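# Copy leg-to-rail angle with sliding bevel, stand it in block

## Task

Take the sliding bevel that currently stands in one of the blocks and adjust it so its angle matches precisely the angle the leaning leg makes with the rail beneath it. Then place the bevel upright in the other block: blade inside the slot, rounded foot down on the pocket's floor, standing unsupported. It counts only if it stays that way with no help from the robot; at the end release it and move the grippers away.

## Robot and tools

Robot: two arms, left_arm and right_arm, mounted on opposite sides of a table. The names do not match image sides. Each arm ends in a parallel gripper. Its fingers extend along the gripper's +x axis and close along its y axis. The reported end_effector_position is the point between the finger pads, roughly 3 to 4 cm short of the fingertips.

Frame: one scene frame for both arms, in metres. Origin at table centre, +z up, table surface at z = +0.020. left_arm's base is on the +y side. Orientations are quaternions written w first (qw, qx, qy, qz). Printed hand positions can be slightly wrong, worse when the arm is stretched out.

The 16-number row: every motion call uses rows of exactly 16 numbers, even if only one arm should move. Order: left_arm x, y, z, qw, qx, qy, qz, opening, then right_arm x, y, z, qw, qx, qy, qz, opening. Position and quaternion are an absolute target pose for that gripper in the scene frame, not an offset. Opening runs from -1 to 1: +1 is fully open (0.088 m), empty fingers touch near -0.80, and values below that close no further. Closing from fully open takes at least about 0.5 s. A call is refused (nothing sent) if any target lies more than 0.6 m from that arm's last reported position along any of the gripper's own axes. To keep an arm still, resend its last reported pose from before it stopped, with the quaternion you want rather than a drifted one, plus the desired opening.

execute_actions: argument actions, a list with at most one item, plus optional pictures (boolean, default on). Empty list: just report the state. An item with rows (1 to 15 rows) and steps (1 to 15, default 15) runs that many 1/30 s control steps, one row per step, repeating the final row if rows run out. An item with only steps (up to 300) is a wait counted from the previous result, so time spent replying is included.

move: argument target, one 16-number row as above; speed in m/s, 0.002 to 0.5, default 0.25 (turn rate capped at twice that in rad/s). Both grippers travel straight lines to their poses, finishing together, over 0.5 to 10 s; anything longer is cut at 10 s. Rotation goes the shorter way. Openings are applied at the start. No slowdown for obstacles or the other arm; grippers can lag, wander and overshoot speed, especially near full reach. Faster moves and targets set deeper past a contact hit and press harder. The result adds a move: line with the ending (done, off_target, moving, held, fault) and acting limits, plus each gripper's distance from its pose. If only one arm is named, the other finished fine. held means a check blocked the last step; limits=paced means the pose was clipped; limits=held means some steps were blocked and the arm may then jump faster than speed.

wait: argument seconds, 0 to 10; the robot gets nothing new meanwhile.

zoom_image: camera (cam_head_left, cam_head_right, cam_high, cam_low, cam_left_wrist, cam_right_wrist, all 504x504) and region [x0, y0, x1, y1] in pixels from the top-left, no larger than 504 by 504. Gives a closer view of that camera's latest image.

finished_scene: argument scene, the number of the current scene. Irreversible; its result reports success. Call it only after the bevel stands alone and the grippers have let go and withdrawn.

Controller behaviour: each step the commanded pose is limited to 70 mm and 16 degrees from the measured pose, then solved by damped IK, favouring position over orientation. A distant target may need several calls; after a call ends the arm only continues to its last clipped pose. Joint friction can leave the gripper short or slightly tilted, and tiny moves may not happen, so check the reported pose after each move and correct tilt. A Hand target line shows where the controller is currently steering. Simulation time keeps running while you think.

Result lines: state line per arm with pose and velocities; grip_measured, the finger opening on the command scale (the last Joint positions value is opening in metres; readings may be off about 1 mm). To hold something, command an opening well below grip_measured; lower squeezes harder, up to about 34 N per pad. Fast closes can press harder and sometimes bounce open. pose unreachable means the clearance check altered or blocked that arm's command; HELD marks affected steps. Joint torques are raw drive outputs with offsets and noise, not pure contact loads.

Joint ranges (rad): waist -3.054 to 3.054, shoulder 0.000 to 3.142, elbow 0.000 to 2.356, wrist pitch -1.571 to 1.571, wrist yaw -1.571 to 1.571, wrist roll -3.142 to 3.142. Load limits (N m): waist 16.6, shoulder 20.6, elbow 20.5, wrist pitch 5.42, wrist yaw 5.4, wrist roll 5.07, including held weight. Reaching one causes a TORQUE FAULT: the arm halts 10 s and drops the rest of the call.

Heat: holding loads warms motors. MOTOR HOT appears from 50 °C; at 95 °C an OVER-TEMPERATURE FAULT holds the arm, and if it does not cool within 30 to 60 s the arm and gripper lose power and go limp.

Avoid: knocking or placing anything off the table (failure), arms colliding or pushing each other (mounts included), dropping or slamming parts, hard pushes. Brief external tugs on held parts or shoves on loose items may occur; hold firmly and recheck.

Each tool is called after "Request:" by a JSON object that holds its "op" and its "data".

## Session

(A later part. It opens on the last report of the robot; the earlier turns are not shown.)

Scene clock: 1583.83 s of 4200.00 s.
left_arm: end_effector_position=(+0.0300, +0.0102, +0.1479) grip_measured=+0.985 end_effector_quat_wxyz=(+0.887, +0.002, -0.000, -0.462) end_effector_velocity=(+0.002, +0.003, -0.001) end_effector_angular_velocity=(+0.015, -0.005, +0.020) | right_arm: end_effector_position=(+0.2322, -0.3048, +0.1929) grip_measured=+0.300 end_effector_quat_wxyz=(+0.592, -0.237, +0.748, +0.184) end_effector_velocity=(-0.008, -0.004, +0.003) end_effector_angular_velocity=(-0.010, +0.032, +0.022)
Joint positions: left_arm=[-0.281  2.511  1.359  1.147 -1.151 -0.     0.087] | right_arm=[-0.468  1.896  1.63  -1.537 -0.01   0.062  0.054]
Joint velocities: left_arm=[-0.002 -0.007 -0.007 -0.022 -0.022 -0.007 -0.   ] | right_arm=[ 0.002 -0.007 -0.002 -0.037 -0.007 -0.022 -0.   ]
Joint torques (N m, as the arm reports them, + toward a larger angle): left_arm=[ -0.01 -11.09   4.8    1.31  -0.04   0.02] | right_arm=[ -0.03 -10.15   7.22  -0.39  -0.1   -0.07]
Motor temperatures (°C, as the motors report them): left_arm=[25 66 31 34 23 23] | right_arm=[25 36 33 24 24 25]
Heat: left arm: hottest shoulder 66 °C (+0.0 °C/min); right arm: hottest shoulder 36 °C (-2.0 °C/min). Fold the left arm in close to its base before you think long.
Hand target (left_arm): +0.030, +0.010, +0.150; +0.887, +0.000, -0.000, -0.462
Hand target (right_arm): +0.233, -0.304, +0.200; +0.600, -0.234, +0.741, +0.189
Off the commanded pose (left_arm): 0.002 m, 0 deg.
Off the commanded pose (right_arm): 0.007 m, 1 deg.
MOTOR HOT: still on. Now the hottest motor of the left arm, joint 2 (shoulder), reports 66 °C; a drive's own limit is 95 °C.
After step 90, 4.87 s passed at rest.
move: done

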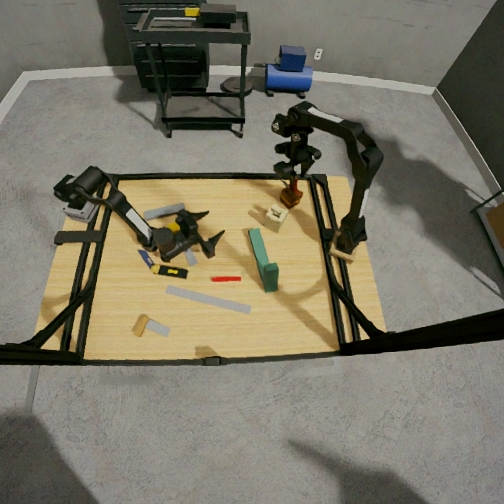

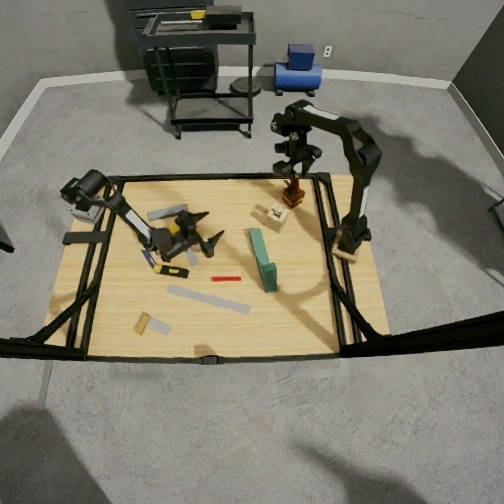

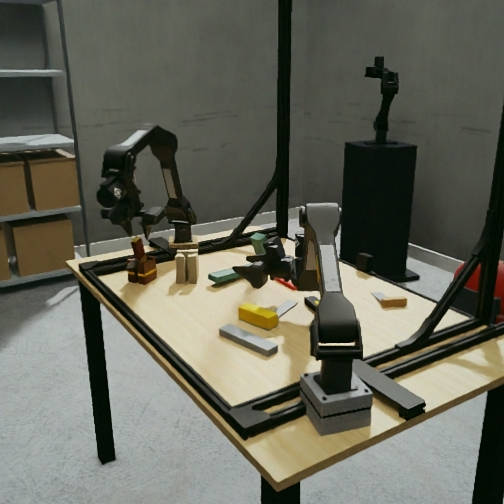

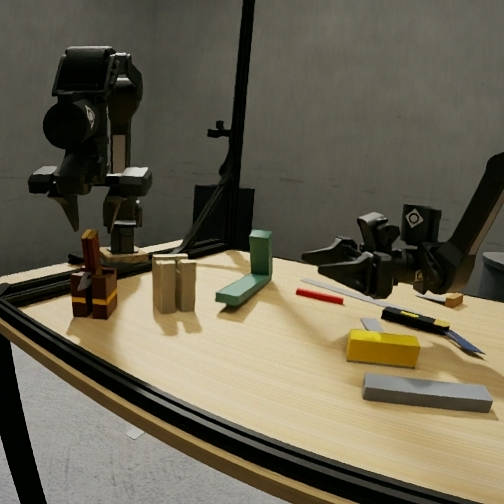

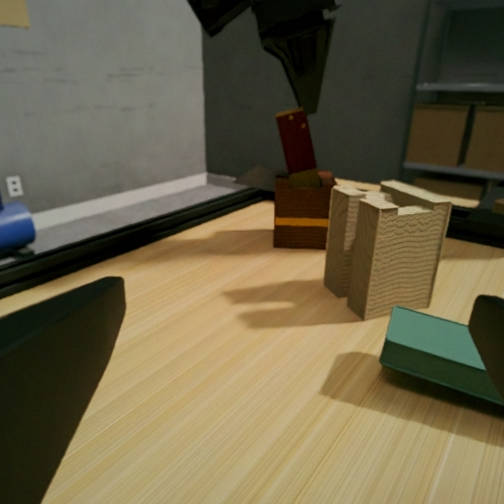

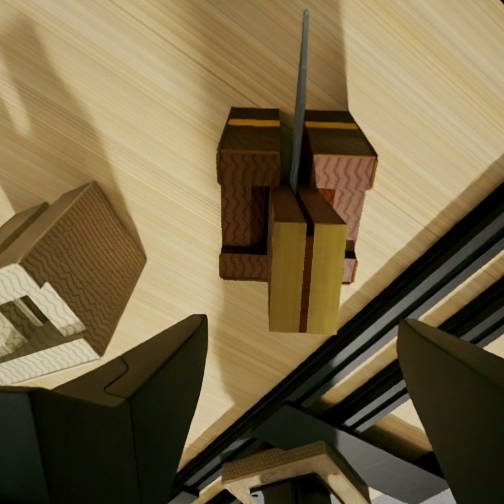

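Request:
{"op": "move", "data": {"target": [0.03,0.01,0.15,0.887,0,0,-0.4617,1.0,0.17,-0.35,0.25,0.6744,-0.2126,0.6744,0.2126,1.0], "speed": 0.08}}

Request:
{"op": "zoom_image", "data": {"camera": "cam_left_wrist", "region": [210,80,370,260]}}

Scene clock: 1592.90 s of 4200.00 s.
left_arm: end_effector_position=(+0.0300, +0.0102, +0.1481) grip_measured=+0.985 end_effector_quat_wxyz=(+0.887, +0.002, -0.000, -0.462) end_effector_velocity=(-0.000, +0.001, -0.000) end_effector_angular_velocity=(+0.002, +0.002, +0.005) | right_arm: end_effector_position=(+0.1734, -0.3483, +0.2511) grip_measured=+1.000 end_effector_quat_wxyz=(+0.674, -0.211, +0.675, +0.213) end_effector_velocity=(-0.003, -0.002, -0.004) end_effector_angular_velocity=(-0.008, +0.022, -0.010)
Joint positions: left_arm=[-0.281  2.511  1.359  1.147 -1.151  0.     0.087] | right_arm=[-0.452  1.438  1.381 -1.513 -0.003  0.078  0.088]
Joint velocities: left_arm=[-0.002 -0.002 -0.002 -0.007 -0.007 -0.007 -0.   ] | right_arm=[-0.002  0.002 -0.012 -0.007 -0.007  0.007  0.   ]
Joint torques (N m, as the arm reports them, + toward a larger angle): left_arm=[ -0.04 -11.1    4.78   1.31  -0.04   0.02] | right_arm=[ 0.34 -6.3   4.98 -0.03  0.11  0.11]
Motor temperatures (°C, as the motors report them): left_arm=[25 66 31 34 23 23] | right_arm=[25 38 33 24 24 25]
Heat: left arm: hottest shoulder 66 °C (+0.0 °C/min); right arm: hottest shoulder 38 °C (+1.0 °C/min). Fold the left arm in close to its base before you think long.
Hand target (left_arm): +0.030, +0.010, +0.150; +0.887, -0.000, -0.000, -0.462
Hand target (right_arm): +0.170, -0.350, +0.251; +0.675, -0.212, +0.674, +0.212
Off the commanded pose (left_arm): 0.002 m, 0 deg.
Off the commanded pose (right_arm): 0.004 m, 0 deg.
MOTOR HOT: still on. Now the hottest motor of the left arm, joint 2 (shoulder), reports 66 °C; a drive's own limit is 95 °C.
After step 90, 4.27 s passed at rest.
move: done

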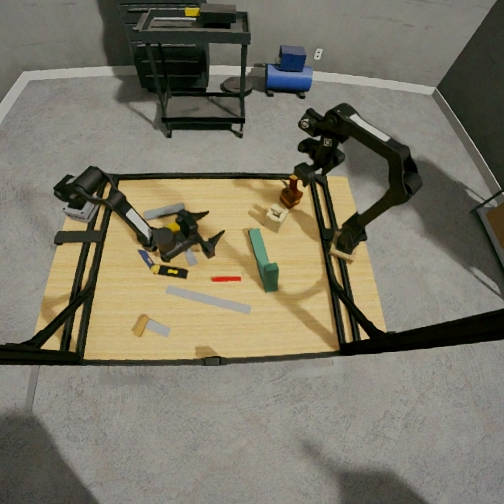

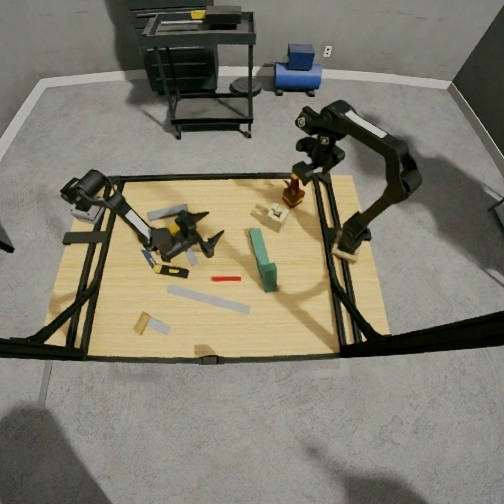

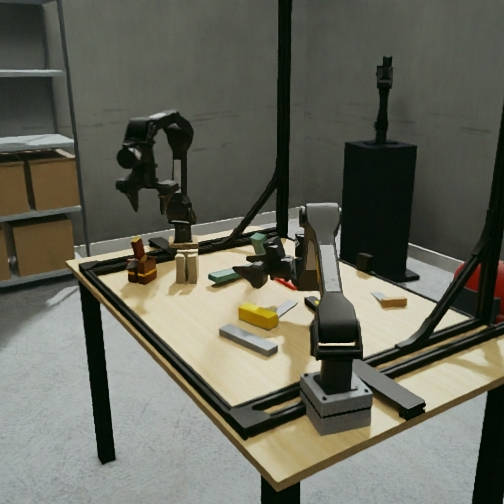

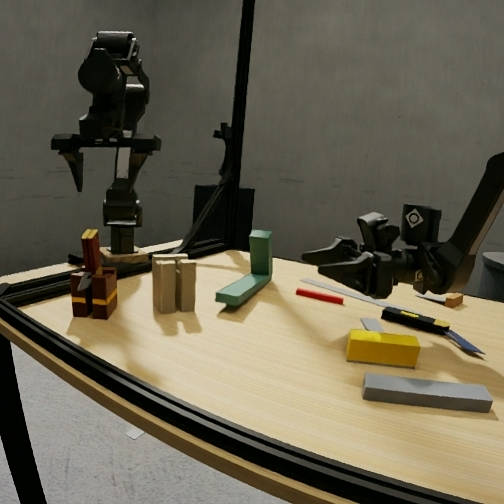

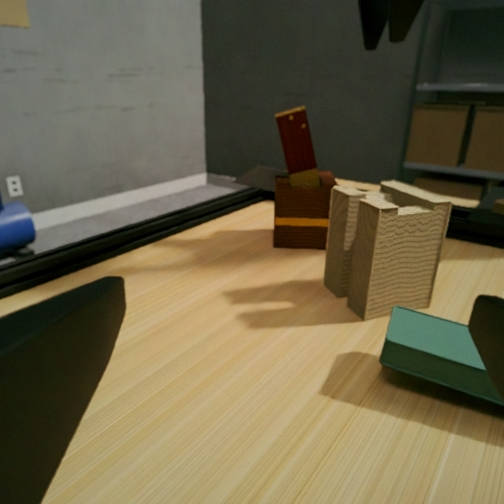

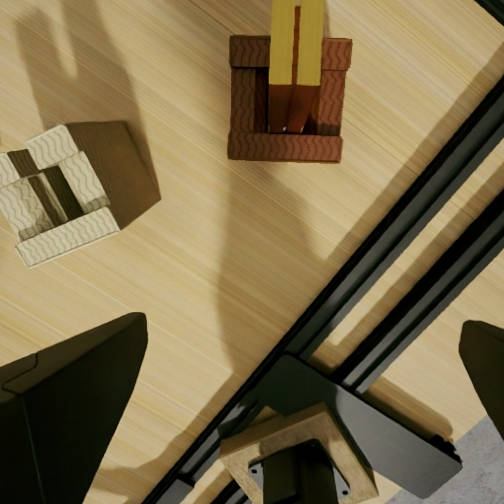

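Region (210, 80, 370, 260) of cam_left_wrist's 504x504 image, scaled by 2.800, with more detail than that image has.

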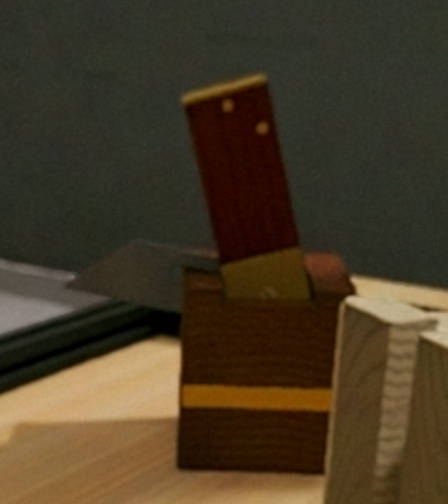

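Request:
{"op": "zoom_image", "data": {"camera": "cam_left_wrist", "region": [225,110,345,200]}}

Region (225, 110, 345, 200) of cam_left_wrist's 504x504 image, scaled by 4.200, with more detail than that image has; it fills the top 378 rows of this view, and the rest is white.

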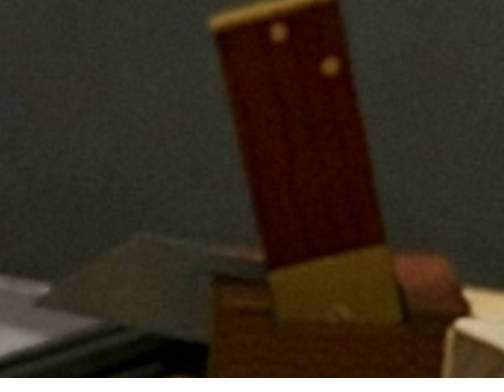

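Request:
{"op": "move", "data": {"target": [0.0936,0.2196,0.4086,0.603,-0.018,-0.010,-0.798,1.0,0.06,-0.33,0.33,0.8001,-0.1913,0.3314,0.4619,1.0], "speed": 0.15}}

Scene clock: 1623.50 s of 4200.00 s.
left_arm: end_effector_position=(+0.0937, +0.2178, +0.4006) grip_measured=+0.985 end_effector_quat_wxyz=(+0.603, -0.010, -0.005, -0.798) end_effector_velocity=(+0.002, +0.001, -0.007) end_effector_angular_velocity=(+0.029, -0.016, +0.000) | right_arm: end_effector_position=(+0.0585, -0.3294, +0.3343) grip_measured=+1.000 end_effector_quat_wxyz=(+0.801, -0.187, +0.331, +0.462) end_effector_velocity=(-0.000, -0.001, -0.001) end_effector_angular_velocity=(-0.005, +0.000, -0.003)
Joint positions: left_arm=[-0.005  0.857  0.633  0.246  0.011 -0.004  0.087] | right_arm=[ 0.274  0.743  1.135 -1.207  0.256  0.27   0.088]
Joint velocities: left_arm=[ 0.007 -0.007 -0.002 -0.037  0.007  0.007 -0.   ] | right_arm=[ 0.007 -0.002 -0.002 -0.007  0.007  0.007  0.   ]
Joint torques (N m, as the arm reports them, + toward a larger angle): left_arm=[ 0.33 -2.6   8.78  1.46  0.09 -0.17] | right_arm=[ 0.21 -0.62  5.06  1.34  0.24  0.11]
Motor temperatures (°C, as the motors report them): left_arm=[25 66 31 34 23 23] | right_arm=[25 36 31 24 24 25]
Heat: left arm: hottest shoulder 66 °C (+0.0 °C/min); right arm: hottest shoulder 36 °C (+0.0 °C/min). Fold the left arm in close to its base before you think long.
Hand target (left_arm): +0.095, +0.219, +0.407; -0.603, +0.017, +0.007, +0.798
Hand target (right_arm): +0.058, -0.330, +0.332; +0.801, -0.188, +0.332, +0.462
Off the commanded pose (left_arm): 0.008 m, 1 deg.
Off the commanded pose (right_arm): 0.005 m, 0 deg.
MOTOR HOT: still on. Now the hottest motor of the left arm, joint 2 (shoulder), reports 66 °C; a drive's own limit is 95 °C.
After step 90, 24.13 s passed at rest.
move: done

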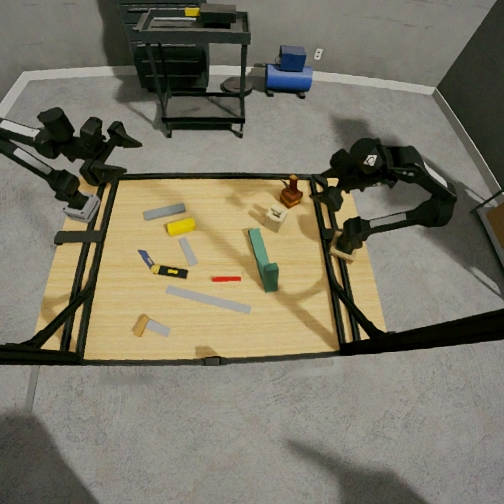

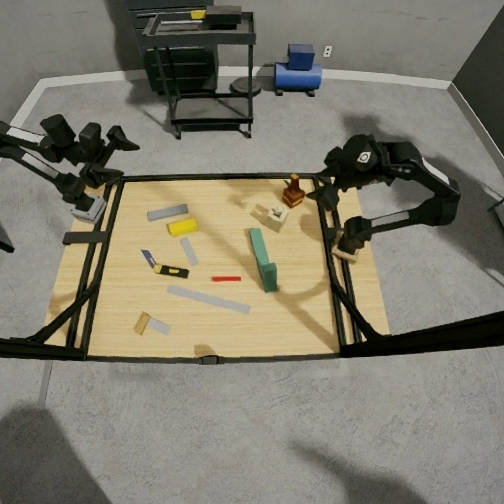

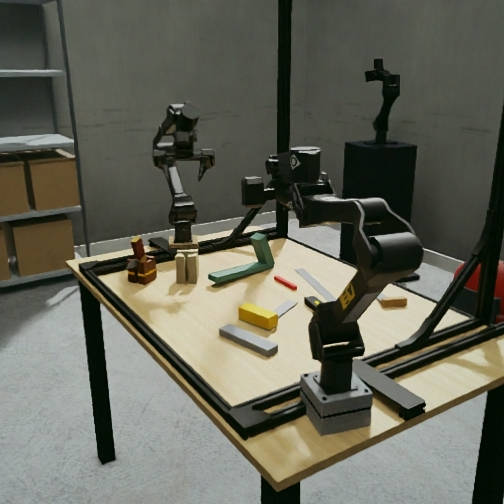

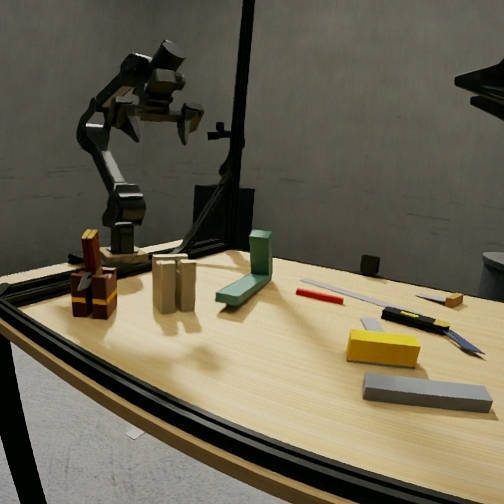

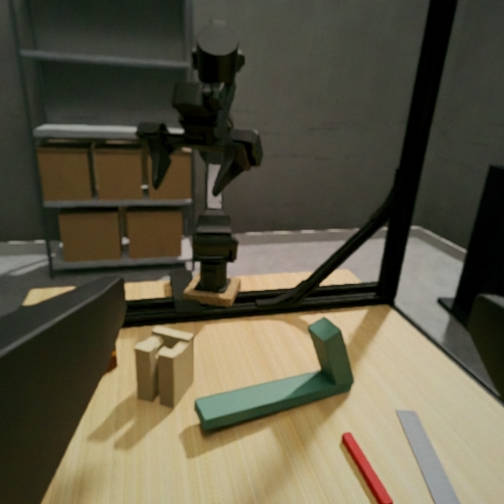

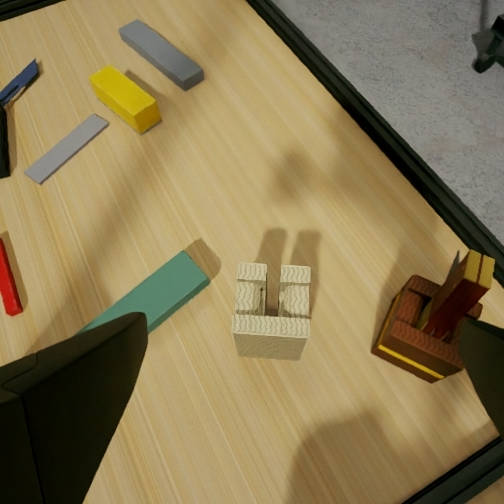

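Request:
{"op": "zoom_image", "data": {"camera": "cam_low", "region": [50,210,290,330]}}

Region (50, 210, 290, 330) of cam_low's 504x504 image, scaled by 2.100, with more detail than that image has.

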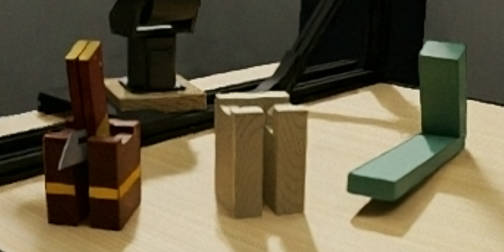

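Request:
{"op": "finished_scene", "data": {"scene": 1}}

The scene is finished: the task was done.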